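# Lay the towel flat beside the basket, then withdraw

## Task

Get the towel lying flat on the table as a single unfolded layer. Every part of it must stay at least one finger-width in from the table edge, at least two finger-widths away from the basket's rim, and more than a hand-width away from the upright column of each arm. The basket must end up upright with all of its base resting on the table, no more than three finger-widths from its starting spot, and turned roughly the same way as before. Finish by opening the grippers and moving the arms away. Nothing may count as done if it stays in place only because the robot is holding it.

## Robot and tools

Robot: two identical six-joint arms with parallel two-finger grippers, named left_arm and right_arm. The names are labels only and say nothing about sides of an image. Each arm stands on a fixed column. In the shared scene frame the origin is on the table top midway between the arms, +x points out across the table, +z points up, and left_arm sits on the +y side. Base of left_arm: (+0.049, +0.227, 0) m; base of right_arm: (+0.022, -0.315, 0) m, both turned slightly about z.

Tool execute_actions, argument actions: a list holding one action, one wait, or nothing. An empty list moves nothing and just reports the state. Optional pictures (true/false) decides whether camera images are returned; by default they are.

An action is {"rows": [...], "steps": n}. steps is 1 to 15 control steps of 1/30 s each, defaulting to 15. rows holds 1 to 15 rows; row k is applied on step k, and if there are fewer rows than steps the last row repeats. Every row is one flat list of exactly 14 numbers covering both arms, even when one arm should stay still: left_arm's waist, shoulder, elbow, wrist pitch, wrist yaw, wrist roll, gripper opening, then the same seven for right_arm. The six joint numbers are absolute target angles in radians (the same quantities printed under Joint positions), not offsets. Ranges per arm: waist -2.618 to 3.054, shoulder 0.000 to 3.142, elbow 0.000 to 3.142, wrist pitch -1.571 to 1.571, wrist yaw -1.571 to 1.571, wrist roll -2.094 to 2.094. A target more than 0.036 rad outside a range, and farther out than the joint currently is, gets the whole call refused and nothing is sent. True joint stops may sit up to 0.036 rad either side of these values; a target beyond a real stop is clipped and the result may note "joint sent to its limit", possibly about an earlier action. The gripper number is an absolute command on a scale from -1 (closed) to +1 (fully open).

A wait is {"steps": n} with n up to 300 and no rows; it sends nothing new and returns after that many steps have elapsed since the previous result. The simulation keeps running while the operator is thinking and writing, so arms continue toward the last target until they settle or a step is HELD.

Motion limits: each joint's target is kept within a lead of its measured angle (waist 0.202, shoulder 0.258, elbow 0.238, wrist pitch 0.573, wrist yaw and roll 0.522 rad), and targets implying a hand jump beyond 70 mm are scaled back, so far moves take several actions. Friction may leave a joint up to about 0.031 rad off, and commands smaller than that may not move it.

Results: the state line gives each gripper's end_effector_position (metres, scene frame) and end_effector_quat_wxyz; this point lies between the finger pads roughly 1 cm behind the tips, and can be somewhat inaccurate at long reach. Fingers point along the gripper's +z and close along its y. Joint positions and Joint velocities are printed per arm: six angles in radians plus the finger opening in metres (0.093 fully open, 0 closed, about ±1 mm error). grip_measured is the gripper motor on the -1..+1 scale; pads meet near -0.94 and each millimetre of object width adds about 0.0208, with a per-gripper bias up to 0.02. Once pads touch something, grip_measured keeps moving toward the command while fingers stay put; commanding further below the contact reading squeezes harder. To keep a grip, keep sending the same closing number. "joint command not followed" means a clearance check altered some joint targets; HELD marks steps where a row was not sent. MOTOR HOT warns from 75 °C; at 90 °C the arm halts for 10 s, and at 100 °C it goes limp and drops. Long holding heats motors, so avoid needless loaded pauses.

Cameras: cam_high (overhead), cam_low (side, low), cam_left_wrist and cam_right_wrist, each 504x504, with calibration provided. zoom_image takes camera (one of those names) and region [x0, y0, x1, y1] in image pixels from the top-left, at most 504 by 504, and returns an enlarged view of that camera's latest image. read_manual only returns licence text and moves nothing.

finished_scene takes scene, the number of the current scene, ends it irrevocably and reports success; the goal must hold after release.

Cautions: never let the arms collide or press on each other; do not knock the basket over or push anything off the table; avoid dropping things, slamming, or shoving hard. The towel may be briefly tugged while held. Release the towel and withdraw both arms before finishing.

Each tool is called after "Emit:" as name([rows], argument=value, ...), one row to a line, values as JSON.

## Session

Emit:
execute_actions(actions=[])

Scene clock: 0.00 s of 5200.00 s.
left_arm: end_effector_position=(+0.3748, -0.0353, +0.3747) grip_measured=+1.000 end_effector_quat_wxyz=(+0.657, -0.203, +0.688, -0.231) | right_arm: end_effector_position=(+0.2753, -0.5555, +0.2154) grip_measured=+1.000 end_effector_quat_wxyz=(+0.507, +0.301, +0.761, -0.271)
Joint positions: left_arm=[-0.919  1.389  1.19   0.149 -0.964 -0.666  0.093] | right_arm=[-0.565  0.984  0.604  0.026  0.187 -0.046  0.093]
Joint velocities: left_arm=[ 0.007 -0.007 -0.002 -0.007  0.007 -0.051  0.   ] | right_arm=[-0.002 -0.002  0.002  0.066 -0.095 -0.037  0.   ]
camera_calibration (this result's frames):
cam_left_wrist: T_world_to_cam=[[0.00033277, -0.812133, 0.583473, -0.242182], [-0.478331, -0.512523, -0.713105, 0.466236], [0.878179, -0.278856, -0.388639, -0.11243], [0, 0, 0, 1]] pos_world=[0.32183, 0.0109204, 0.430087]
cam_right_wrist: T_world_to_cam=[[-0.725623, -0.67451, 0.136042, -0.204258], [-0.556189, 0.458544, -0.693102, 0.598526], [0.405124, -0.578596, -0.707885, -0.195646], [0, 0, 0, 1]] pos_world=[0.26394, -0.525424, 0.304132]

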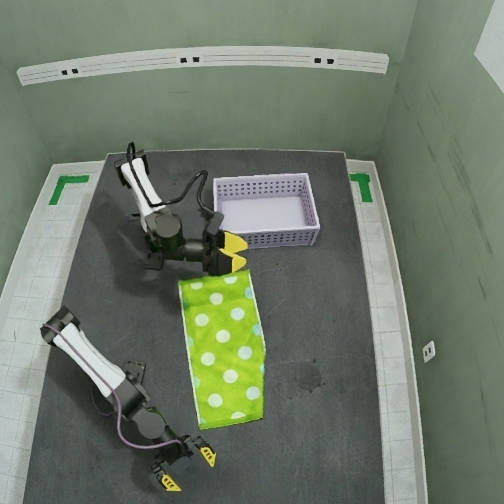

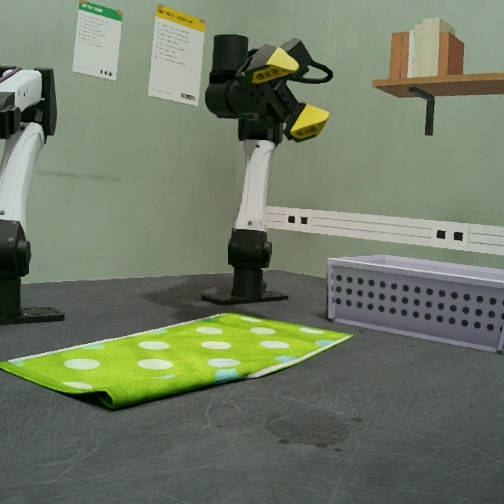

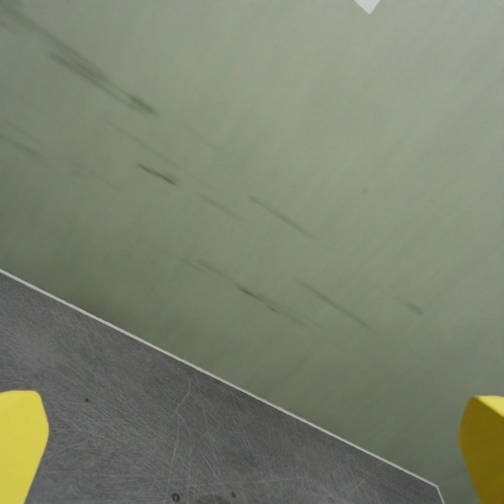

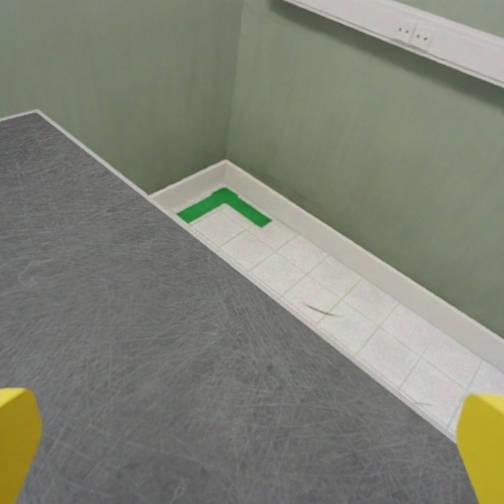

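Emit:
zoom_image(camera="cam_high", region=[140, 250, 340, 450])

Emit:
zoom_image(camera="cam_low", region=[0, 290, 370, 430])

Region (140, 250, 340, 450) of cam_high's 504x504 image, scaled by 2.520, with more detail than that image has.

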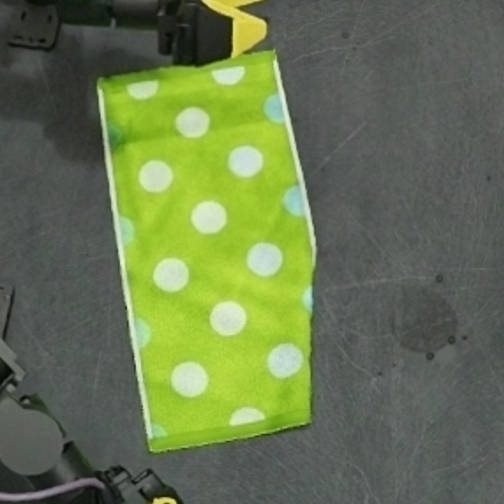

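Region (0, 290, 370, 430) of cam_low's 504x504 image, scaled by 1.362, with more detail than that image has; it fills the top 191 rows of this view, and the rest is white.

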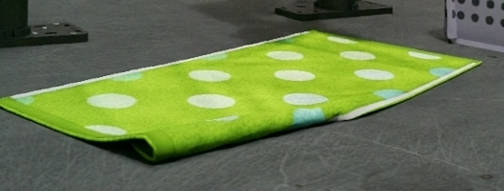

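Emit:
execute_actions([
  {"rows": [[-0.917,1.385,1.187,0.142,-0.959,-0.666,1,-0.563,0.988,0.609,0.020,0.186,-0.048,1],[-0.913,1.373,1.178,0.122,-0.945,-0.666,1,-0.555,1.001,0.622,0.002,0.183,-0.053,0.98],[-0.905,1.355,1.165,0.091,-0.923,-0.666,1,-0.544,1.022,0.642,-0.027,0.179,-0.061,0.95],[-0.895,1.331,1.146,0.049,-0.893,-0.666,1,-0.529,1.049,0.670,-0.065,0.173,-0.072,0.92],[-0.883,1.301,1.124,-0.002,-0.856,-0.666,1,-0.511,1.083,0.704,-0.112,0.165,-0.086,0.88],[-0.869,1.266,1.098,-0.062,-0.813,-0.666,1,-0.489,1.121,0.743,-0.166,0.157,-0.101,0.83],[-0.853,1.227,1.069,-0.128,-0.766,-0.666,1,-0.465,1.165,0.787,-0.227,0.148,-0.119,0.77],[-0.836,1.184,1.037,-0.201,-0.714,-0.666,1,-0.439,1.212,0.835,-0.293,0.137,-0.138,0.71],[-0.818,1.139,1.003,-0.278,-0.659,-0.666,1,-0.411,1.262,0.886,-0.363,0.126,-0.158,0.65],[-0.799,1.092,0.968,-0.358,-0.601,-0.666,1,-0.382,1.315,0.939,-0.437,0.115,-0.179,0.59],[-0.779,1.044,0.932,-0.441,-0.542,-0.666,1,-0.352,1.369,0.993,-0.513,0.103,-0.201,0.52],[-0.760,0.995,0.895,-0.526,-0.482,-0.666,1,-0.322,1.424,1.049,-0.590,0.091,-0.223,0.45],[-0.740,0.945,0.858,-0.610,-0.422,-0.666,1,-0.292,1.478,1.105,-0.666,0.079,-0.245,0.38],[-0.720,0.897,0.822,-0.693,-0.363,-0.666,1,-0.262,1.532,1.159,-0.742,0.067,-0.267,0.31],[-0.701,0.850,0.787,-0.773,-0.305,-0.666,1,-0.233,1.585,1.212,-0.816,0.056,-0.288,0.25]], "steps": 15},
], pictures=false)

Emit:
execute_actions([
  {"rows": [[-0.683,0.805,0.753,-0.850,-0.250,-0.666,1,-0.205,1.635,1.263,-0.886,0.045,-0.308,0.19],[-0.666,0.762,0.721,-0.923,-0.198,-0.666,1,-0.179,1.682,1.311,-0.952,0.034,-0.327,0.13],[-0.650,0.723,0.692,-0.989,-0.151,-0.666,1,-0.155,1.726,1.355,-1.013,0.025,-0.345,0.07],[-0.636,0.688,0.666,-1.049,-0.108,-0.666,1,-0.133,1.764,1.394,-1.067,0.017,-0.360,0.02],[-0.624,0.658,0.644,-1.100,-0.071,-0.666,1,-0.115,1.798,1.428,-1.114,0.009,-0.374,-0.02],[-0.614,0.634,0.625,-1.142,-0.041,-0.666,1,-0.100,1.825,1.456,-1.152,0.003,-0.385,-0.05],[-0.606,0.616,0.612,-1.173,-0.019,-0.666,1,-0.089,1.846,1.476,-1.181,-0.001,-0.393,-0.08],[-0.602,0.604,0.603,-1.193,-0.005,-0.666,1,-0.081,1.859,1.489,-1.199,-0.004,-0.398,-0.1],[-0.6,0.6,0.6,-1.2,0,-0.666,1,-0.079,1.863,1.494,-1.205,-0.005,-0.40,-0.1]], "steps": 15},
], pictures=false)

Emit:
execute_actions([
  {"steps": 10},
])

Scene clock: 60.20 s of 5200.00 s.
left_arm: end_effector_position=(+0.3238, +0.0533, +0.2764) grip_measured=+1.000 end_effector_quat_wxyz=(+0.530, -0.073, +0.828, -0.171) | right_arm: end_effector_position=(+0.3806, -0.4864, +0.1551) grip_measured=+0.278 end_effector_quat_wxyz=(+0.302, +0.111, +0.935, -0.148)
Joint positions: left_arm=[-0.75   0.969  0.899 -0.399 -0.569 -0.666  0.093] | right_arm=[-0.294  1.48   1.107 -0.52   0.111 -0.201  0.059]
Joint velocities: left_arm=[ 0.388 -1.082 -0.764 -1.59   1.062 -0.007  0.   ] | right_arm=[ 0.847  1.556  1.531 -1.81  -0.286 -0.623 -0.055]
Steps of this call (steps 1 to 90: nothing new was sent; then 56.70 s passed at rest; steps 91 to 105: all 15 steps of this action). Readings (joint positions):
91: left_arm=[-0.919 1.389 1.190 0.149 -0.964 -0.666] | right_arm=[-0.565 0.984 0.604 0.026 0.187 -0.046]
92: left_arm=[-0.919 1.389 1.190 0.147 -0.962 -0.666] | right_arm=[-0.565 0.984 0.604 0.023 0.187 -0.046]
94: left_arm=[-0.917 1.383 1.186 0.127 -0.945 -0.666] | right_arm=[-0.558 0.994 0.613 -0.000 0.187 -0.051]
98: left_arm=[-0.877 1.283 1.109 0.000 -0.845 -0.666] | right_arm=[-0.492 1.117 0.734 -0.128 0.176 -0.084]
105: the state above

Scene clock: 60.70 s of 5200.00 s.
left_arm: end_effector_position=(+0.1730, +0.1356, +0.1069) grip_measured=+1.000 end_effector_quat_wxyz=(+0.188, +0.013, +0.976, -0.113) | right_arm: end_effector_position=(+0.3629, -0.3786, +0.0829) grip_measured=-0.099 end_effector_quat_wxyz=(+0.004, -0.101, +0.995, -0.004)
Joint positions: left_arm=[-0.611  0.621  0.617 -1.129 -0.066 -0.666  0.093] | right_arm=[-0.078  1.863  1.459 -1.158  0.005 -0.384  0.04 ]
Joint velocities: left_arm=[-0.017 -0.022 -0.002 -0.549  0.432  0.007  0.   ] | right_arm=[-0.002 -0.007  0.061 -0.286 -0.037 -0.051 -0.   ]
Steps of this call (steps 1 to 15: all 15 steps of this action). Readings (joint positions):
1: left_arm=[-0.736 0.932 0.873 -0.453 -0.531 -0.666] | right_arm=[-0.265 1.534 1.161 -0.586 0.100 -0.221]
2: left_arm=[-0.723 0.897 0.847 -0.507 -0.493 -0.666] | right_arm=[-0.236 1.587 1.211 -0.652 0.088 -0.241]
4: left_arm=[-0.696 0.831 0.797 -0.613 -0.417 -0.666] | right_arm=[-0.182 1.685 1.303 -0.780 0.066 -0.279]
8: left_arm=[-0.647 0.710 0.701 -0.827 -0.266 -0.666] | right_arm=[-0.101 1.826 1.426 -0.994 0.027 -0.341]
15: the state above

Scene clock: 61.03 s of 5200.00 s.
left_arm: end_effector_position=(+0.1582, +0.1368, +0.1013) grip_measured=+1.000 end_effector_quat_wxyz=(+0.151, +0.019, +0.982, -0.115) | right_arm: end_effector_position=(+0.3557, -0.3770, +0.0836) grip_measured=-0.099 end_effector_quat_wxyz=(-0.011, -0.106, +0.994, +0.002)
Joint positions: left_arm=[-0.611  0.621  0.617 -1.184 -0.014 -0.666  0.093] | right_arm=[-0.078  1.863  1.462 -1.191  0.003 -0.394  0.04 ]
Joint velocities: left_arm=[-0.007 -0.007 -0.002 -0.037  0.007 -0.051  0.   ] | right_arm=[-0.002 -0.012  0.002 -0.022 -0.007  0.007 -0.   ]
Steps of this call (steps 1 to 10: the robot went on to your last target). Readings (joint positions):
1: left_arm=[-0.611 0.621 0.617 -1.144 -0.054 -0.666] | right_arm=[-0.078 1.863 1.461 -1.166 0.005 -0.386]
2: left_arm=[-0.611 0.621 0.617 -1.154 -0.044 -0.666] | right_arm=[-0.078 1.863 1.462 -1.172 0.004 -0.388]
4: left_arm=[-0.611 0.621 0.617 -1.167 -0.031 -0.666] | right_arm=[-0.078 1.863 1.462 -1.180 0.004 -0.390]
8: left_arm=[-0.611 0.621 0.617 -1.181 -0.017 -0.666] | right_arm=[-0.078 1.863 1.462 -1.189 0.003 -0.393]
10: the state above
camera_calibration (this result's frames):
cam_left_wrist: T_world_to_cam=[[-0.0656333, -0.978142, 0.197306, 0.129447], [-0.987277, 0.0923562, 0.12944, 0.168325], [-0.144833, -0.1863, -0.971759, 0.227791], [0, 0, 0, 1]] pos_world=[0.207671, 0.153509, 0.17403]
cam_right_wrist: T_world_to_cam=[[0.238526, -0.971132, -0.00301542, -0.450726], [-0.866814, -0.214302, 0.450231, 0.231267], [-0.43788, -0.104778, -0.892907, 0.275662], [0, 0, 0, 1]] pos_world=[0.428682, -0.35927, 0.140658]

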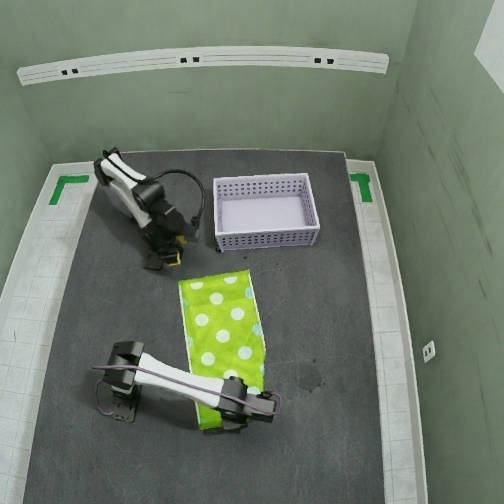

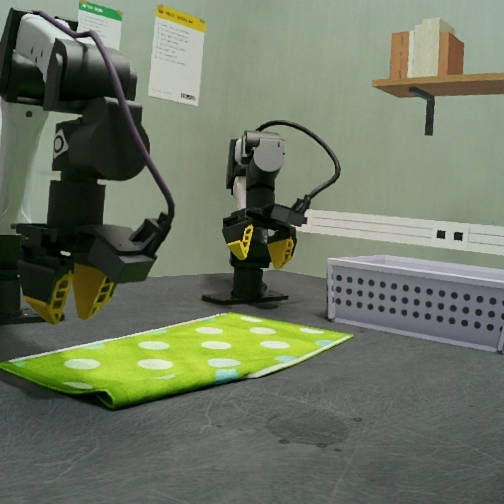

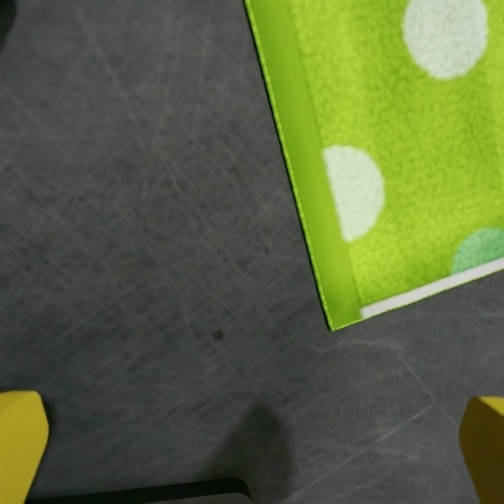

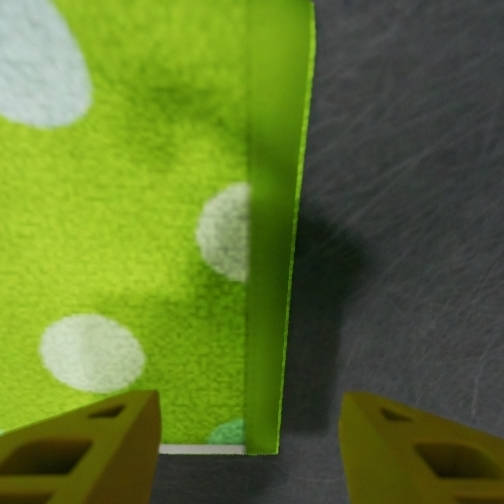

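Emit:
execute_actions([
  {"rows": [[-0.6,0.6,0.6,-1.2,0,-0.666,1,-0.086,1.875,1.444,-1.178,-0.005,-0.40,-0.1],[-0.6,0.6,0.6,-1.2,0,-0.666,1,-0.090,1.876,1.441,-1.172,-0.005,-0.40,-0.1],[-0.6,0.6,0.6,-1.2,0,-0.666,1,-0.094,1.878,1.437,-1.162,-0.005,-0.40,-0.1],[-0.6,0.6,0.6,-1.2,0,-0.666,1,-0.097,1.880,1.432,-1.150,-0.005,-0.40,-0.1],[-0.6,0.6,0.6,-1.2,0,-0.666,1,-0.100,1.883,1.425,-1.134,-0.005,-0.40,-0.1],[-0.6,0.6,0.6,-1.2,0,-0.666,1,-0.102,1.887,1.417,-1.117,-0.005,-0.40,-0.1],[-0.6,0.6,0.6,-1.2,0,-0.666,1,-0.102,1.890,1.408,-1.098,-0.005,-0.40,-0.1],[-0.6,0.6,0.6,-1.2,0,-0.666,1,-0.102,1.894,1.398,-1.077,-0.005,-0.40,-0.1],[-0.6,0.6,0.6,-1.2,0,-0.666,1,-0.102,1.899,1.388,-1.056,-0.005,-0.40,-0.1],[-0.6,0.6,0.6,-1.2,0,-0.666,1,-0.102,1.903,1.377,-1.034,-0.005,-0.40,-0.1],[-0.6,0.6,0.6,-1.2,0,-0.666,1,-0.102,1.908,1.366,-1.012,-0.005,-0.40,-0.1],[-0.6,0.6,0.6,-1.2,0,-0.666,1,-0.102,1.913,1.354,-0.991,-0.005,-0.40,-0.1],[-0.6,0.6,0.6,-1.2,0,-0.666,1,-0.102,1.917,1.343,-0.970,-0.005,-0.40,-0.1],[-0.6,0.6,0.6,-1.2,0,-0.666,1,-0.102,1.922,1.331,-0.951,-0.005,-0.40,-0.1],[-0.6,0.6,0.6,-1.2,0,-0.666,1,-0.102,1.927,1.320,-0.934,-0.005,-0.40,-0.1]], "steps": 15},
], pictures=false)

Emit:
execute_actions([
  {"rows": [[-0.6,0.6,0.6,-1.2,0,-0.666,1,-0.102,1.931,1.309,-0.918,-0.005,-0.40,-0.1],[-0.6,0.6,0.6,-1.2,0,-0.666,1,-0.102,1.936,1.299,-0.906,-0.005,-0.40,-0.1],[-0.6,0.6,0.6,-1.2,0,-0.666,1,-0.102,1.940,1.289,-0.896,-0.005,-0.40,-0.1],[-0.6,0.6,0.6,-1.2,0,-0.666,1,-0.102,1.943,1.280,-0.890,-0.005,-0.40,-0.1],[-0.6,0.6,0.6,-1.2,0,-0.666,1,-0.102,1.947,1.272,-0.888,-0.005,-0.40,-0.1],[-0.6,0.6,0.6,-1.2,0,-0.666,1,-0.102,1.950,1.265,-0.888,-0.005,-0.40,-0.1],[-0.6,0.6,0.6,-1.2,0,-0.666,1,-0.102,1.952,1.260,-0.888,-0.005,-0.40,-0.1],[-0.6,0.6,0.6,-1.2,0,-0.666,1,-0.102,1.954,1.256,-0.888,-0.005,-0.40,-0.1],[-0.6,0.6,0.6,-1.2,0,-0.666,1,-0.102,1.955,1.253,-0.888,-0.005,-0.40,-0.1],[-0.6,0.6,0.6,-1.2,0,-0.666,1,-0.102,1.955,1.252,-0.888,-0.005,-0.40,-0.1]], "steps": 15},
])

Scene clock: 88.60 s of 5200.00 s.
left_arm: end_effector_position=(+0.1569, +0.1367, +0.1010) grip_measured=+1.000 end_effector_quat_wxyz=(+0.148, +0.020, +0.982, -0.116) | right_arm: end_effector_position=(+0.3626, -0.3832, +0.0458) grip_measured=-0.099 end_effector_quat_wxyz=(+0.002, -0.099, +0.995, -0.001)
Joint positions: left_arm=[-0.611  0.621  0.617 -1.188 -0.009 -0.666  0.093] | right_arm=[-0.093  1.903  1.361 -1.025  0.002 -0.395  0.04 ]
Joint velocities: left_arm=[-0.012 -0.002 -0.002 -0.037 -0.007  0.022  0.   ] | right_arm=[-0.007  0.173 -0.349  0.491 -0.022 -0.037  0.   ]
Steps of this call (steps 1 to 30: the robot went on to your last target; steps 31 to 120: nothing new was sent; then 23.07 s passed at rest; steps 121 to 135: all 15 steps of this action). Readings (joint positions):
121: left_arm=[-0.611 0.621 0.617 -1.188 -0.009 -0.666] | right_arm=[-0.078 1.863 1.462 -1.194 0.003 -0.394]
122: left_arm=[-0.611 0.621 0.617 -1.188 -0.009 -0.666] | right_arm=[-0.078 1.863 1.462 -1.194 0.003 -0.394]
124: left_arm=[-0.611 0.621 0.617 -1.188 -0.009 -0.666] | right_arm=[-0.080 1.863 1.462 -1.188 0.002 -0.395]
128: left_arm=[-0.611 0.621 0.617 -1.188 -0.009 -0.666] | right_arm=[-0.090 1.864 1.439 -1.146 0.002 -0.395]
135: the state above

Scene clock: 89.10 s of 5200.00 s.
left_arm: end_effector_position=(+0.1569, +0.1367, +0.1010) grip_measured=+1.000 end_effector_quat_wxyz=(+0.148, +0.020, +0.982, -0.116) | right_arm: end_effector_position=(+0.3573, -0.3820, +0.0127) grip_measured=-0.099 end_effector_quat_wxyz=(-0.006, -0.099, +0.995, +0.001)
Joint positions: left_arm=[-0.611  0.621  0.617 -1.188 -0.009 -0.666  0.093] | right_arm=[-0.093  1.942  1.275 -0.916  0.001 -0.395  0.04 ]
Joint velocities: left_arm=[-0.022  0.007  0.002  0.037 -0.022  0.022  0.   ] | right_arm=[-0.007  0.002 -0.017 -0.022  0.022 -0.007 -0.   ]
Steps of this call (steps 1 to 15: all 15 steps of this action). Readings (joint positions):
1: left_arm=[-0.611 0.621 0.617 -1.188 -0.009 -0.666] | right_arm=[-0.093 1.908 1.349 -1.007 0.002 -0.395]
2: left_arm=[-0.611 0.621 0.617 -1.188 -0.009 -0.666] | right_arm=[-0.093 1.914 1.338 -0.991 0.002 -0.395]
4: left_arm=[-0.611 0.621 0.617 -1.188 -0.009 -0.666] | right_arm=[-0.093 1.924 1.317 -0.961 0.002 -0.395]
8: left_arm=[-0.611 0.621 0.617 -1.188 -0.009 -0.666] | right_arm=[-0.093 1.937 1.285 -0.928 0.002 -0.395]
15: the state above
camera_calibration (this result's frames):
cam_left_wrist: T_world_to_cam=[[-0.0663047, -0.977806, 0.198742, 0.129283], [-0.986242, 0.094452, 0.135671, 0.166021], [-0.151431, -0.187012, -0.970616, 0.22823], [0, 0, 0, 1]] pos_world=[0.20687, 0.153414, 0.173306]
cam_right_wrist: T_world_to_cam=[[0.225898, -0.974151, -0.00101293, -0.452861], [-0.8737, -0.203064, 0.442055, 0.270371], [-0.430834, -0.0989743, -0.896987, 0.212271], [0, 0, 0, 1]] pos_world=[0.429977, -0.365243, 0.0704269]

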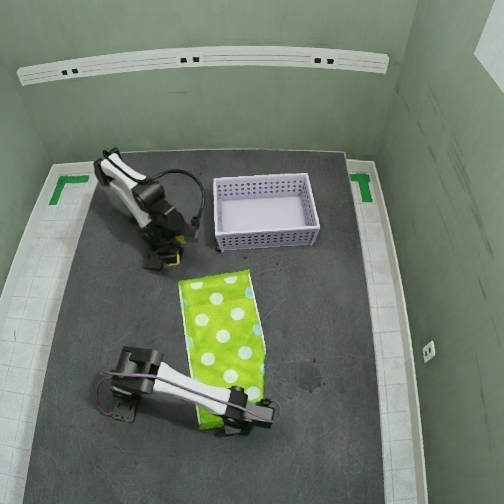

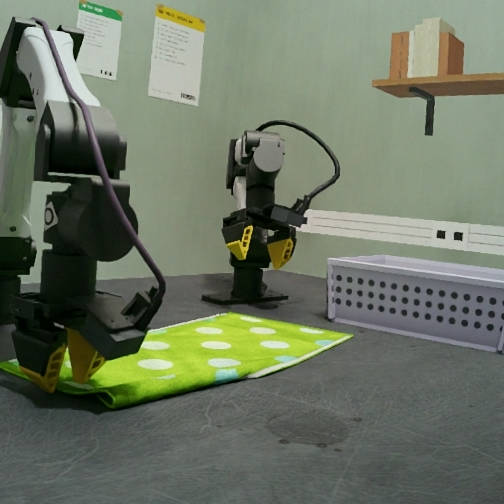

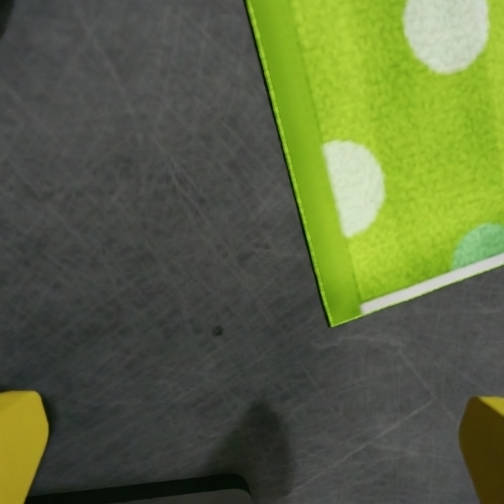

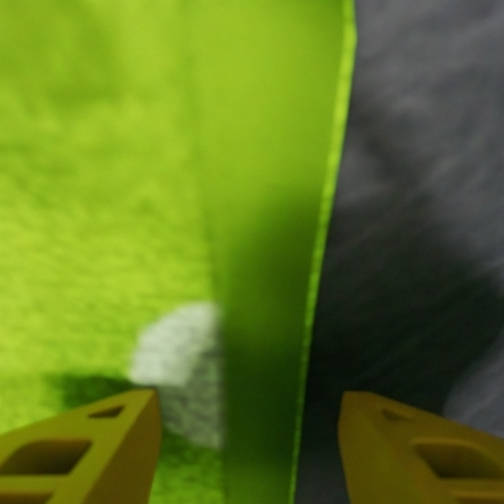

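Emit:
execute_actions([
  {"rows": [[-0.6,0.6,0.6,-1.2,0,-0.666,1,-0.102,1.96,1.252,-0.9,-0.005,-0.40,-0.1],[-0.6,0.6,0.6,-1.2,0,-0.666,1,-0.102,1.965,1.252,-0.9,-0.005,-0.40,-0.15],[-0.6,0.6,0.6,-1.2,0,-0.666,1,-0.102,1.968,1.252,-0.9,-0.005,-0.40,-0.23],[-0.6,0.6,0.6,-1.2,0,-0.666,1,-0.102,1.968,1.252,-0.9,-0.005,-0.40,-0.31],[-0.6,0.6,0.6,-1.2,0,-0.666,1,-0.102,1.968,1.252,-0.9,-0.005,-0.40,-0.39],[-0.6,0.6,0.6,-1.2,0,-0.666,1,-0.102,1.968,1.252,-0.9,-0.005,-0.40,-0.47],[-0.6,0.6,0.6,-1.2,0,-0.666,1,-0.102,1.968,1.252,-0.9,-0.005,-0.40,-0.55],[-0.6,0.6,0.6,-1.2,0,-0.666,1,-0.102,1.968,1.252,-0.9,-0.005,-0.40,-0.63],[-0.6,0.6,0.6,-1.2,0,-0.666,1,-0.102,1.968,1.252,-0.9,-0.005,-0.40,-0.71],[-0.6,0.6,0.6,-1.2,0,-0.666,1,-0.102,1.968,1.252,-0.9,-0.005,-0.40,-0.79],[-0.6,0.6,0.6,-1.2,0,-0.666,1,-0.102,1.968,1.252,-0.9,-0.005,-0.40,-0.87],[-0.6,0.6,0.6,-1.2,0,-0.666,1,-0.102,1.968,1.252,-0.9,-0.005,-0.40,-0.94],[-0.6,0.6,0.6,-1.2,0,-0.666,1,-0.102,1.968,1.252,-0.9,-0.005,-0.40,-1]], "steps": 15},
])

Scene clock: 97.33 s of 5200.00 s.
left_arm: end_effector_position=(+0.1569, +0.1367, +0.1010) grip_measured=+1.000 end_effector_quat_wxyz=(+0.148, +0.020, +0.982, -0.116) | right_arm: end_effector_position=(+0.3577, -0.3812, +0.0127) grip_measured=-0.976 end_effector_quat_wxyz=(-0.005, -0.099, +0.995, +0.004)
Joint positions: left_arm=[-0.611  0.621  0.617 -1.188 -0.009 -0.666  0.093] | right_arm=[-0.093  1.942  1.275 -0.915 -0.004 -0.396  0.   ]
Joint velocities: left_arm=[-0.002  0.012 -0.012 -0.007  0.022 -0.037  0.   ] | right_arm=[-0.002 -0.002  0.022 -0.037 -0.007 -0.007  0.   ]
Steps of this call (steps 1 to 15: the robot went on to your last target; steps 16 to 110: nothing new was sent; then 4.07 s passed at rest; steps 111 to 125: all 15 steps of this action). Readings (joint positions):
111: left_arm=[-0.611 0.621 0.617 -1.188 -0.009 -0.666] | right_arm=[-0.093 1.942 1.275 -0.915 0.001 -0.395]
112: left_arm=[-0.611 0.621 0.617 -1.188 -0.009 -0.666] | right_arm=[-0.093 1.942 1.275 -0.915 -0.000 -0.395]
114: left_arm=[-0.611 0.621 0.617 -1.188 -0.009 -0.666] | right_arm=[-0.093 1.942 1.275 -0.915 -0.003 -0.396]
118: left_arm=[-0.611 0.621 0.617 -1.188 -0.009 -0.666] | right_arm=[-0.093 1.942 1.275 -0.915 -0.005 -0.396]
125: the state above
camera_calibration (this result's frames):
cam_left_wrist: T_world_to_cam=[[-0.0663047, -0.977806, 0.198742, 0.129283], [-0.986242, 0.094452, 0.135671, 0.166021], [-0.151431, -0.187012, -0.970616, 0.22823], [0, 0, 0, 1]] pos_world=[0.20687, 0.153414, 0.173306]
cam_right_wrist: T_world_to_cam=[[0.226216, -0.974062, -0.00541076, -0.45218], [-0.87459, -0.205554, 0.439135, 0.270337], [-0.428857, -0.0946071, -0.898405, 0.21352], [0, 0, 0, 1]] pos_world=[0.430294, -0.364682, 0.0706662]

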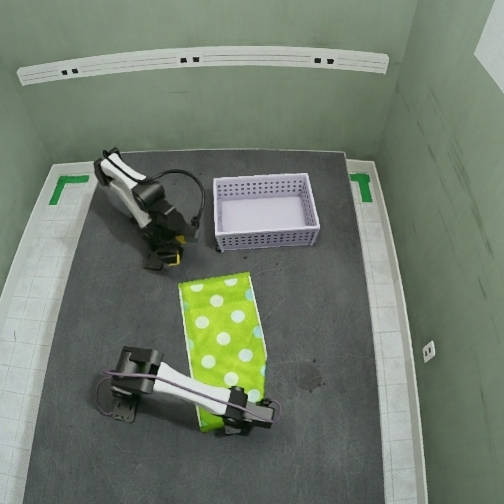

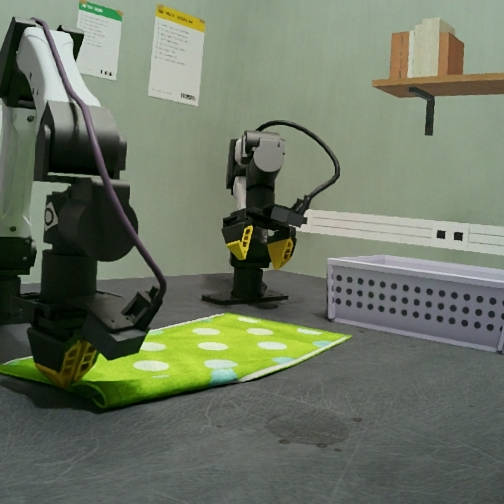

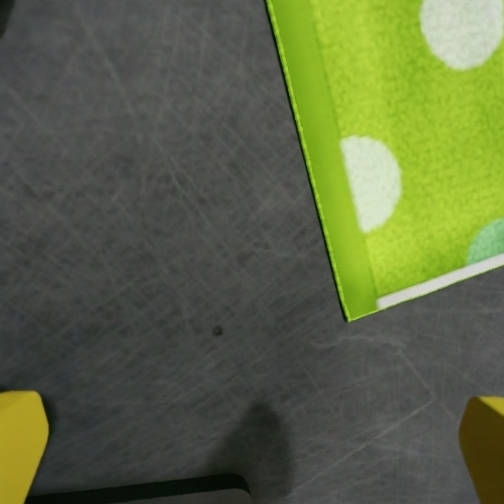

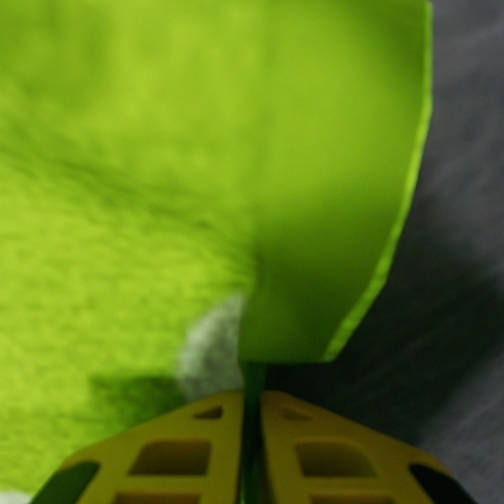

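Emit:
execute_actions([
  {"rows": [[-0.6,0.6,0.6,-1.2,0,-0.666,1,-0.089,1.928,1.293,-0.928,-0.005,-0.40,-1],[-0.6,0.6,0.6,-1.2,0,-0.666,1,-0.088,1.924,1.301,-0.938,-0.005,-0.40,-1],[-0.6,0.6,0.6,-1.2,0,-0.666,1,-0.085,1.918,1.314,-0.953,-0.005,-0.40,-1],[-0.6,0.6,0.6,-1.2,0,-0.666,1,-0.082,1.909,1.331,-0.971,-0.005,-0.40,-1],[-0.6,0.6,0.6,-1.2,0,-0.666,1,-0.078,1.899,1.351,-0.994,-0.005,-0.40,-1],[-0.6,0.6,0.6,-1.2,0,-0.666,1,-0.074,1.888,1.374,-1.018,-0.005,-0.40,-1],[-0.6,0.6,0.6,-1.2,0,-0.666,1,-0.069,1.876,1.400,-1.044,-0.005,-0.40,-1],[-0.6,0.6,0.6,-1.2,0,-0.666,1,-0.064,1.864,1.427,-1.071,-0.005,-0.40,-1],[-0.6,0.6,0.6,-1.2,0,-0.666,1,-0.058,1.852,1.456,-1.097,-0.005,-0.40,-1],[-0.6,0.6,0.6,-1.2,0,-0.666,1,-0.053,1.841,1.485,-1.121,-0.005,-0.40,-1],[-0.6,0.6,0.6,-1.2,0,-0.666,1,-0.047,1.831,1.514,-1.144,-0.005,-0.40,-1],[-0.6,0.6,0.6,-1.2,0,-0.666,1,-0.041,1.822,1.543,-1.162,-0.005,-0.40,-1],[-0.6,0.6,0.6,-1.2,0,-0.666,1,-0.036,1.816,1.570,-1.177,-0.005,-0.40,-1],[-0.6,0.6,0.6,-1.2,0,-0.666,1,-0.031,1.812,1.596,-1.187,-0.005,-0.40,-1],[-0.6,0.6,0.6,-1.2,0,-0.666,1,-0.027,1.81,1.619,-1.19,-0.005,-0.40,-1]], "steps": 15},
], pictures=false)

Emit:
execute_actions([
  {"rows": [[-0.6,0.6,0.6,-1.2,0,-0.666,1,-0.023,1.81,1.639,-1.19,-0.005,-0.40,-1],[-0.6,0.6,0.6,-1.2,0,-0.666,1,-0.020,1.81,1.656,-1.19,-0.005,-0.40,-1],[-0.6,0.6,0.6,-1.2,0,-0.666,1,-0.017,1.81,1.669,-1.19,-0.005,-0.40,-1],[-0.6,0.6,0.6,-1.2,0,-0.666,1,-0.016,1.81,1.677,-1.19,-0.005,-0.40,-1],[-0.6,0.6,0.6,-1.2,0,-0.666,1,-0.015,1.81,1.68,-1.19,-0.005,-0.40,-1]], "steps": 13},
])

Scene clock: 114.23 s of 5200.00 s.
left_arm: end_effector_position=(+0.1568, +0.1368, +0.1009) grip_measured=+1.000 end_effector_quat_wxyz=(+0.148, +0.020, +0.982, -0.116) | right_arm: end_effector_position=(+0.3991, -0.3705, +0.1161) grip_measured=-0.977 end_effector_quat_wxyz=(+0.078, -0.123, +0.989, -0.020)
Joint positions: left_arm=[-0.611  0.621  0.617 -1.188 -0.009 -0.666  0.093] | right_arm=[-0.044  1.842  1.553 -1.12  -0.004 -0.396  0.   ]
Joint velocities: left_arm=[ 0.012 -0.002 -0.007 -0.007 -0.007 -0.007  0.   ] | right_arm=[ 0.149 -0.281  0.813 -0.374 -0.051 -0.007  0.   ]
Steps of this call (steps 1 to 15: the robot went on to your last target; steps 16 to 110: nothing new was sent; then 12.73 s passed at rest; steps 111 to 125: all 15 steps of this action). Readings (joint positions):
111: left_arm=[-0.611 0.621 0.617 -1.188 -0.009 -0.666] | right_arm=[-0.093 1.942 1.275 -0.915 -0.004 -0.396]
112: left_arm=[-0.611 0.621 0.617 -1.188 -0.009 -0.666] | right_arm=[-0.093 1.942 1.275 -0.915 -0.004 -0.396]
114: left_arm=[-0.611 0.621 0.617 -1.188 -0.009 -0.666] | right_arm=[-0.093 1.942 1.281 -0.928 -0.004 -0.396]
118: left_arm=[-0.611 0.621 0.617 -1.188 -0.009 -0.666] | right_arm=[-0.087 1.930 1.345 -0.994 -0.004 -0.396]
125: the state above

Scene clock: 114.67 s of 5200.00 s.
left_arm: end_effector_position=(+0.1568, +0.1368, +0.1009) grip_measured=+1.000 end_effector_quat_wxyz=(+0.148, +0.020, +0.982, -0.116) | right_arm: end_effector_position=(+0.4100, -0.3642, +0.1514) grip_measured=-0.977 end_effector_quat_wxyz=(+0.110, -0.133, +0.985, -0.027)
Joint positions: left_arm=[-0.611  0.621  0.617 -1.188 -0.009 -0.666  0.093] | right_arm=[-0.024  1.822  1.655 -1.177 -0.004 -0.396  0.   ]
Joint velocities: left_arm=[-0.002 -0.012  0.002 -0.066 -0.007 -0.007  0.   ] | right_arm=[-0.007  0.007 -0.017 -0.095  0.066 -0.022  0.   ]
Steps of this call (steps 1 to 13: all 13 steps of this action). Readings (joint positions):
1: left_arm=[-0.611 0.621 0.617 -1.188 -0.009 -0.666] | right_arm=[-0.038 1.833 1.579 -1.131 -0.004 -0.396]
2: left_arm=[-0.611 0.621 0.617 -1.188 -0.009 -0.666] | right_arm=[-0.034 1.827 1.603 -1.139 -0.004 -0.396]
4: left_arm=[-0.611 0.621 0.617 -1.188 -0.009 -0.666] | right_arm=[-0.028 1.822 1.638 -1.149 -0.004 -0.396]
8: left_arm=[-0.611 0.621 0.617 -1.188 -0.009 -0.666] | right_arm=[-0.024 1.822 1.655 -1.161 -0.004 -0.396]
13: the state above
camera_calibration (this result's frames):
cam_left_wrist: T_world_to_cam=[[-0.0662471, -0.977856, 0.198518, 0.12936], [-0.986202, 0.0944183, 0.13598, 0.165923], [-0.151712, -0.186771, -0.970618, 0.228209], [0, 0, 0, 1]] pos_world=[0.206826, 0.153452, 0.173261]
cam_right_wrist: T_world_to_cam=[[0.282285, -0.954928, 0.0918005, -0.47747], [-0.938172, -0.254806, 0.234321, 0.297765], [-0.200369, -0.15227, -0.967815, 0.258049], [0, 0, 0, 1]] pos_world=[0.465842, -0.340784, 0.223803]

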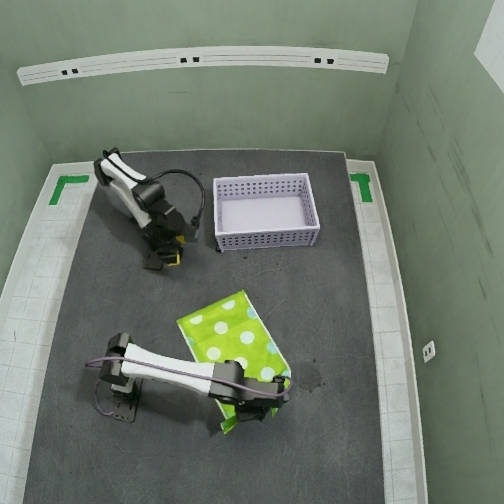

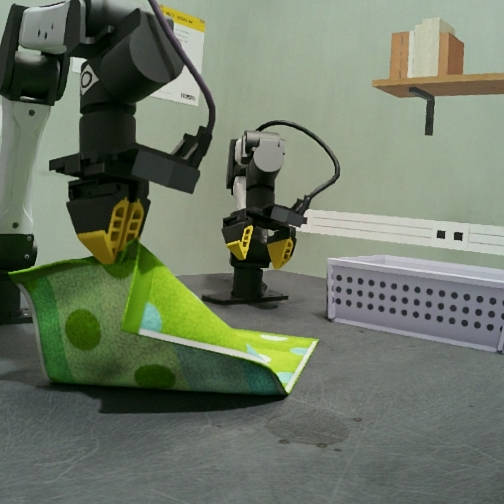

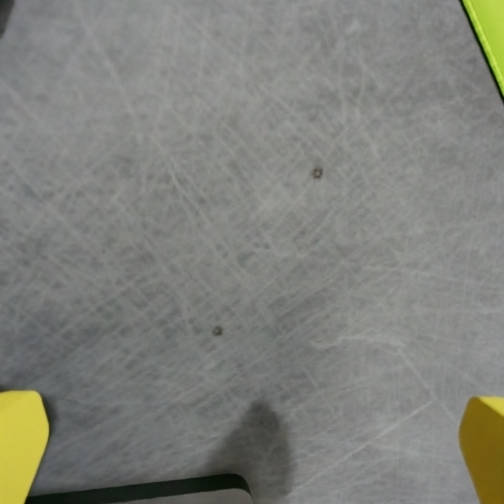

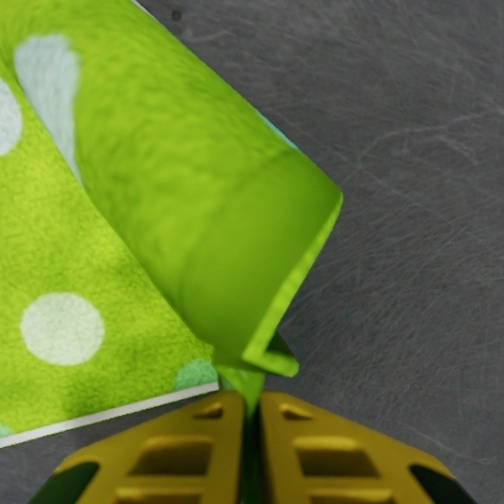

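Emit:
execute_actions([
  {"rows": [[-0.6,0.6,0.6,-1.2,0,-0.666,1,-0.033,1.838,1.68,-1.166,-0.013,-0.407,-1],[-0.6,0.6,0.6,-1.2,0,-0.666,1,-0.041,1.845,1.68,-1.155,-0.027,-0.428,-1],[-0.6,0.6,0.6,-1.2,0,-0.666,1,-0.053,1.857,1.68,-1.138,-0.047,-0.459,-1],[-0.6,0.6,0.6,-1.2,0,-0.666,1,-0.069,1.872,1.68,-1.117,-0.073,-0.499,-1],[-0.6,0.6,0.6,-1.2,0,-0.666,1,-0.087,1.890,1.68,-1.093,-0.102,-0.543,-1],[-0.6,0.6,0.6,-1.2,0,-0.666,1,-0.107,1.910,1.68,-1.068,-0.133,-0.590,-1],[-0.6,0.6,0.6,-1.2,0,-0.666,1,-0.129,1.930,1.68,-1.042,-0.164,-0.637,-1],[-0.6,0.6,0.6,-1.2,0,-0.666,1,-0.151,1.952,1.68,-1.018,-0.193,-0.681,-1],[-0.6,0.6,0.6,-1.2,0,-0.666,1,-0.173,1.972,1.68,-0.997,-0.219,-0.721,-1],[-0.6,0.6,0.6,-1.2,0,-0.666,1,-0.193,1.992,1.68,-0.980,-0.239,-0.752,-1],[-0.6,0.6,0.6,-1.2,0,-0.666,1,-0.211,2.010,1.68,-0.969,-0.253,-0.773,-1],[-0.6,0.6,0.6,-1.2,0,-0.666,1,-0.227,2.025,1.68,-0.965,-0.258,-0.78,-1],[-0.6,0.6,0.6,-1.2,0,-0.666,1,-0.239,2.037,1.68,-0.965,-0.258,-0.78,-1],[-0.6,0.6,0.6,-1.2,0,-0.666,1,-0.247,2.044,1.68,-0.965,-0.258,-0.78,-1],[-0.6,0.6,0.6,-1.2,0,-0.666,1,-0.25,2.047,1.68,-0.965,-0.258,-0.78,-1]], "steps": 15},
], pictures=false)

Emit:
execute_actions([
  {"steps": 8},
])

Scene clock: 156.20 s of 5200.00 s.
left_arm: end_effector_position=(+0.1568, +0.1368, +0.1009) grip_measured=+1.000 end_effector_quat_wxyz=(+0.148, +0.020, +0.982, -0.116) | right_arm: end_effector_position=(+0.4396, -0.4268, +0.0782) grip_measured=-0.977 end_effector_quat_wxyz=(+0.130, -0.194, +0.971, +0.045)
Joint positions: left_arm=[-0.611  0.621  0.617 -1.188 -0.009 -0.666  0.093] | right_arm=[-0.238  2.038  1.655 -1.007 -0.209 -0.718  0.   ]
Joint velocities: left_arm=[ 0.007  0.002 -0.002 -0.007 -0.022 -0.007  0.   ] | right_arm=[-0.344  0.359 -0.017  0.183 -0.168 -0.374  0.   ]
Steps of this call (steps 1 to 15: the robot went on to your last target; steps 16 to 110: nothing new was sent; then 37.37 s passed at rest; steps 111 to 125: all 15 steps of this action). Readings (joint positions):
111: left_arm=[-0.611 0.621 0.617 -1.188 -0.009 -0.666] | right_arm=[-0.024 1.822 1.655 -1.182 -0.004 -0.397]
112: left_arm=[-0.611 0.621 0.617 -1.188 -0.009 -0.666] | right_arm=[-0.025 1.822 1.655 -1.182 -0.007 -0.401]
114: left_arm=[-0.611 0.621 0.617 -1.188 -0.009 -0.666] | right_arm=[-0.033 1.827 1.655 -1.173 -0.024 -0.427]
118: left_arm=[-0.611 0.621 0.617 -1.188 -0.009 -0.666] | right_arm=[-0.095 1.885 1.655 -1.115 -0.100 -0.538]
125: the state above

Scene clock: 156.47 s of 5200.00 s.
left_arm: end_effector_position=(+0.1568, +0.1368, +0.1009) grip_measured=+1.000 end_effector_quat_wxyz=(+0.148, +0.020, +0.982, -0.116) | right_arm: end_effector_position=(+0.4427, -0.4306, +0.0735) grip_measured=-0.977 end_effector_quat_wxyz=(+0.140, -0.210, +0.966, +0.052)
Joint positions: left_arm=[-0.611  0.621  0.617 -1.188 -0.009 -0.666  0.093] | right_arm=[-0.255  2.054  1.655 -0.988 -0.238 -0.765  0.   ]
Joint velocities: left_arm=[-0.017  0.002 -0.002 -0.066 -0.051 -0.066  0.   ] | right_arm=[-0.002 -0.017 -0.007  0.037 -0.125 -0.037  0.   ]
Steps of this call (steps 1 to 8: the robot went on to your last target). Readings (joint positions):
1: left_arm=[-0.611 0.621 0.617 -1.188 -0.009 -0.666] | right_arm=[-0.248 2.048 1.655 -1.002 -0.214 -0.729]
2: left_arm=[-0.611 0.621 0.617 -1.188 -0.009 -0.666] | right_arm=[-0.254 2.053 1.655 -0.999 -0.218 -0.738]
4: left_arm=[-0.611 0.621 0.617 -1.188 -0.009 -0.666] | right_arm=[-0.256 2.054 1.655 -0.995 -0.225 -0.751]
8: the state above
camera_calibration (this result's frames):
cam_left_wrist: T_world_to_cam=[[-0.0662471, -0.977856, 0.198518, 0.12936], [-0.986202, 0.0944183, 0.13598, 0.165923], [-0.151712, -0.186771, -0.970618, 0.228209], [0, 0, 0, 1]] pos_world=[0.206826, 0.153452, 0.173261]
cam_right_wrist: T_world_to_cam=[[0.444994, -0.895025, -0.0301759, -0.580213], [-0.883552, -0.444285, 0.148145, 0.23039], [-0.146, -0.0392617, -0.988505, 0.205133], [0, 0, 0, 1]] pos_world=[0.491703, -0.408892, 0.151136]

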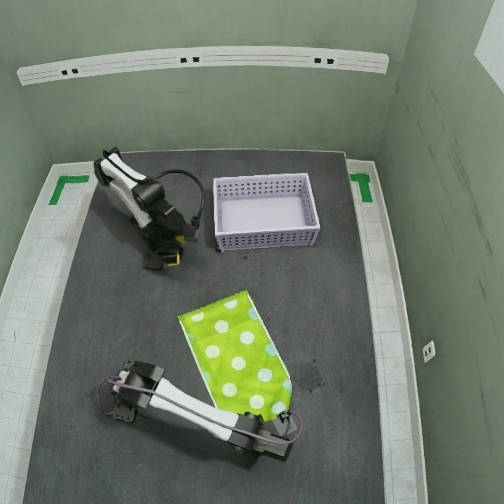

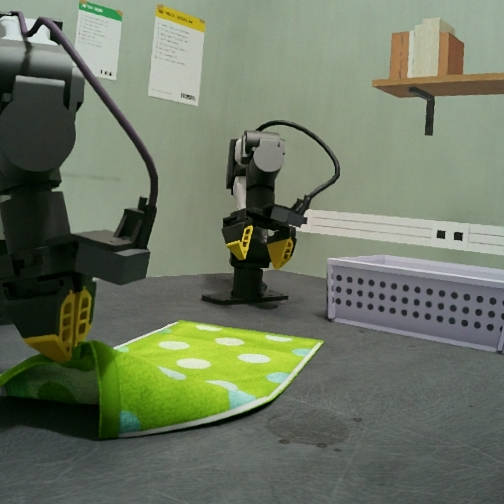

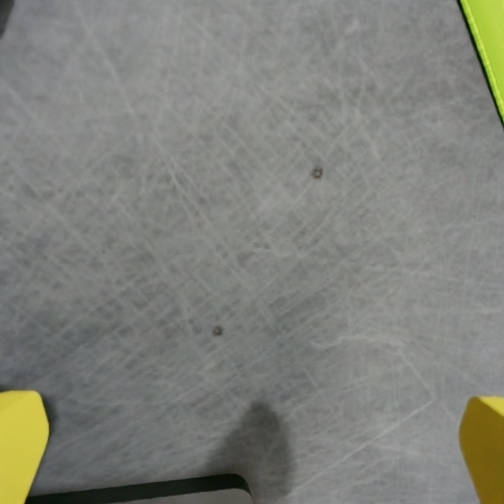

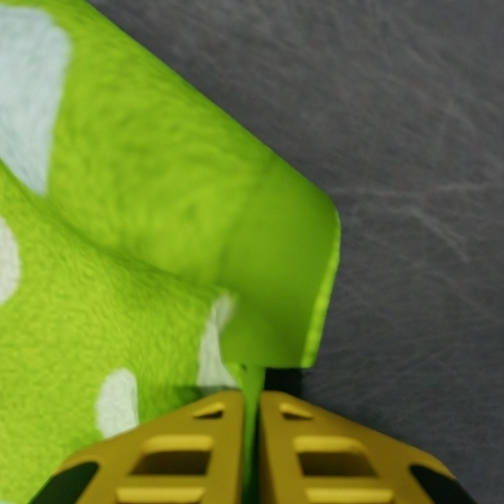

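Emit:
execute_actions(actions=[])

Scene clock: 166.63 s of 5200.00 s.
left_arm: end_effector_position=(+0.1568, +0.1368, +0.1009) grip_measured=+1.000 end_effector_quat_wxyz=(+0.148, +0.020, +0.982, -0.116) | right_arm: end_effector_position=(+0.4440, -0.4297, +0.0739) grip_measured=-0.977 end_effector_quat_wxyz=(+0.144, -0.215, +0.965, +0.053)
Joint positions: left_arm=[-0.611  0.621  0.617 -1.188 -0.009 -0.666  0.093] | right_arm=[-0.255  2.054  1.655 -0.984 -0.246 -0.775  0.   ]
Joint velocities: left_arm=[ 0.002  0.002  0.002  0.066  0.007 -0.007  0.   ] | right_arm=[-0.007 -0.007  0.017 -0.037 -0.022 -0.007  0.   ]
Steps of this call (steps 1 to 30: the robot went on to your last target; steps 31 to 120: nothing new was sent; then 6.17 s passed at rest). Readings (joint positions):
1: left_arm=[-0.611 0.621 0.617 -1.188 -0.009 -0.666] | right_arm=[-0.255 2.054 1.655 -0.987 -0.241 -0.767]
2: left_arm=[-0.611 0.621 0.617 -1.188 -0.009 -0.666] | right_arm=[-0.255 2.054 1.655 -0.986 -0.242 -0.769]
4: left_arm=[-0.611 0.621 0.617 -1.188 -0.009 -0.666] | right_arm=[-0.255 2.054 1.655 -0.986 -0.243 -0.771]
8: left_arm=[-0.611 0.621 0.617 -1.188 -0.009 -0.666] | right_arm=[-0.255 2.054 1.655 -0.985 -0.245 -0.773]
120: the state above
All arms were judged still, so your last target was given up. Only a new action makes them travel on or press farther. Fingers that are still opening or closing keep moving.
camera_calibration (this result's frames):
cam_left_wrist: T_world_to_cam=[[-0.0662471, -0.977856, 0.198518, 0.12936], [-0.986202, 0.0944183, 0.13598, 0.165923], [-0.151712, -0.186771, -0.970618, 0.228209], [0, 0, 0, 1]] pos_world=[0.206826, 0.153452, 0.173261]
cam_right_wrist: T_world_to_cam=[[0.4546, -0.890203, -0.0296205, -0.582192], [-0.879951, -0.454018, 0.139834, 0.22662], [-0.137929, -0.0375041, -0.989732, 0.203072], [0, 0, 0, 1]] pos_world=[0.492089, -0.407764, 0.152053]

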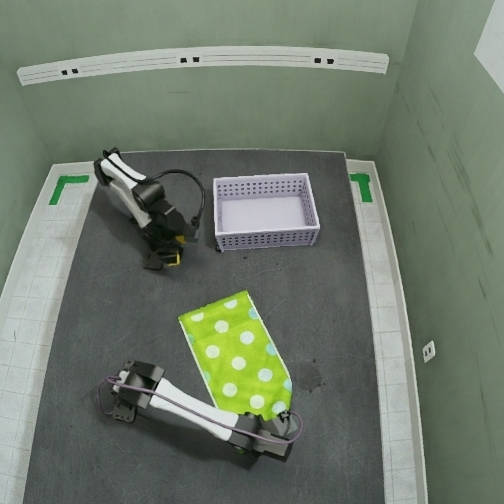

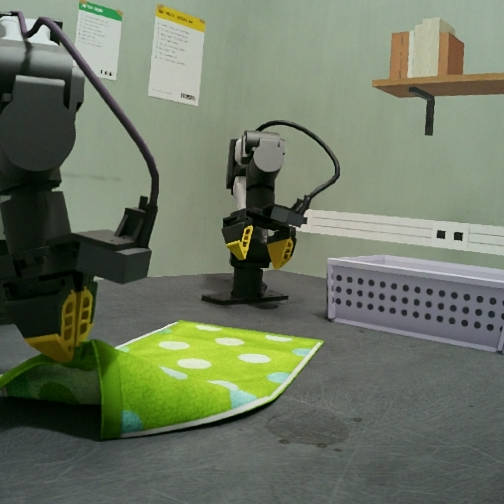

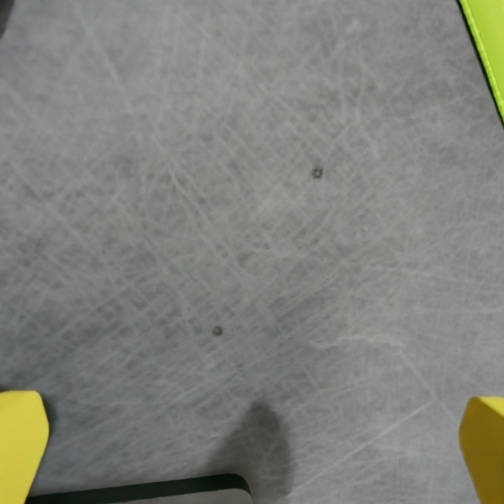

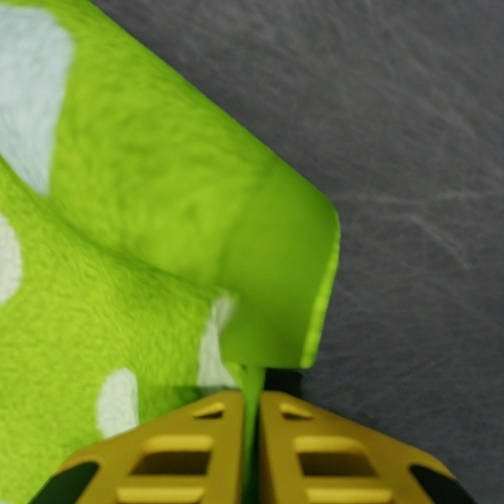

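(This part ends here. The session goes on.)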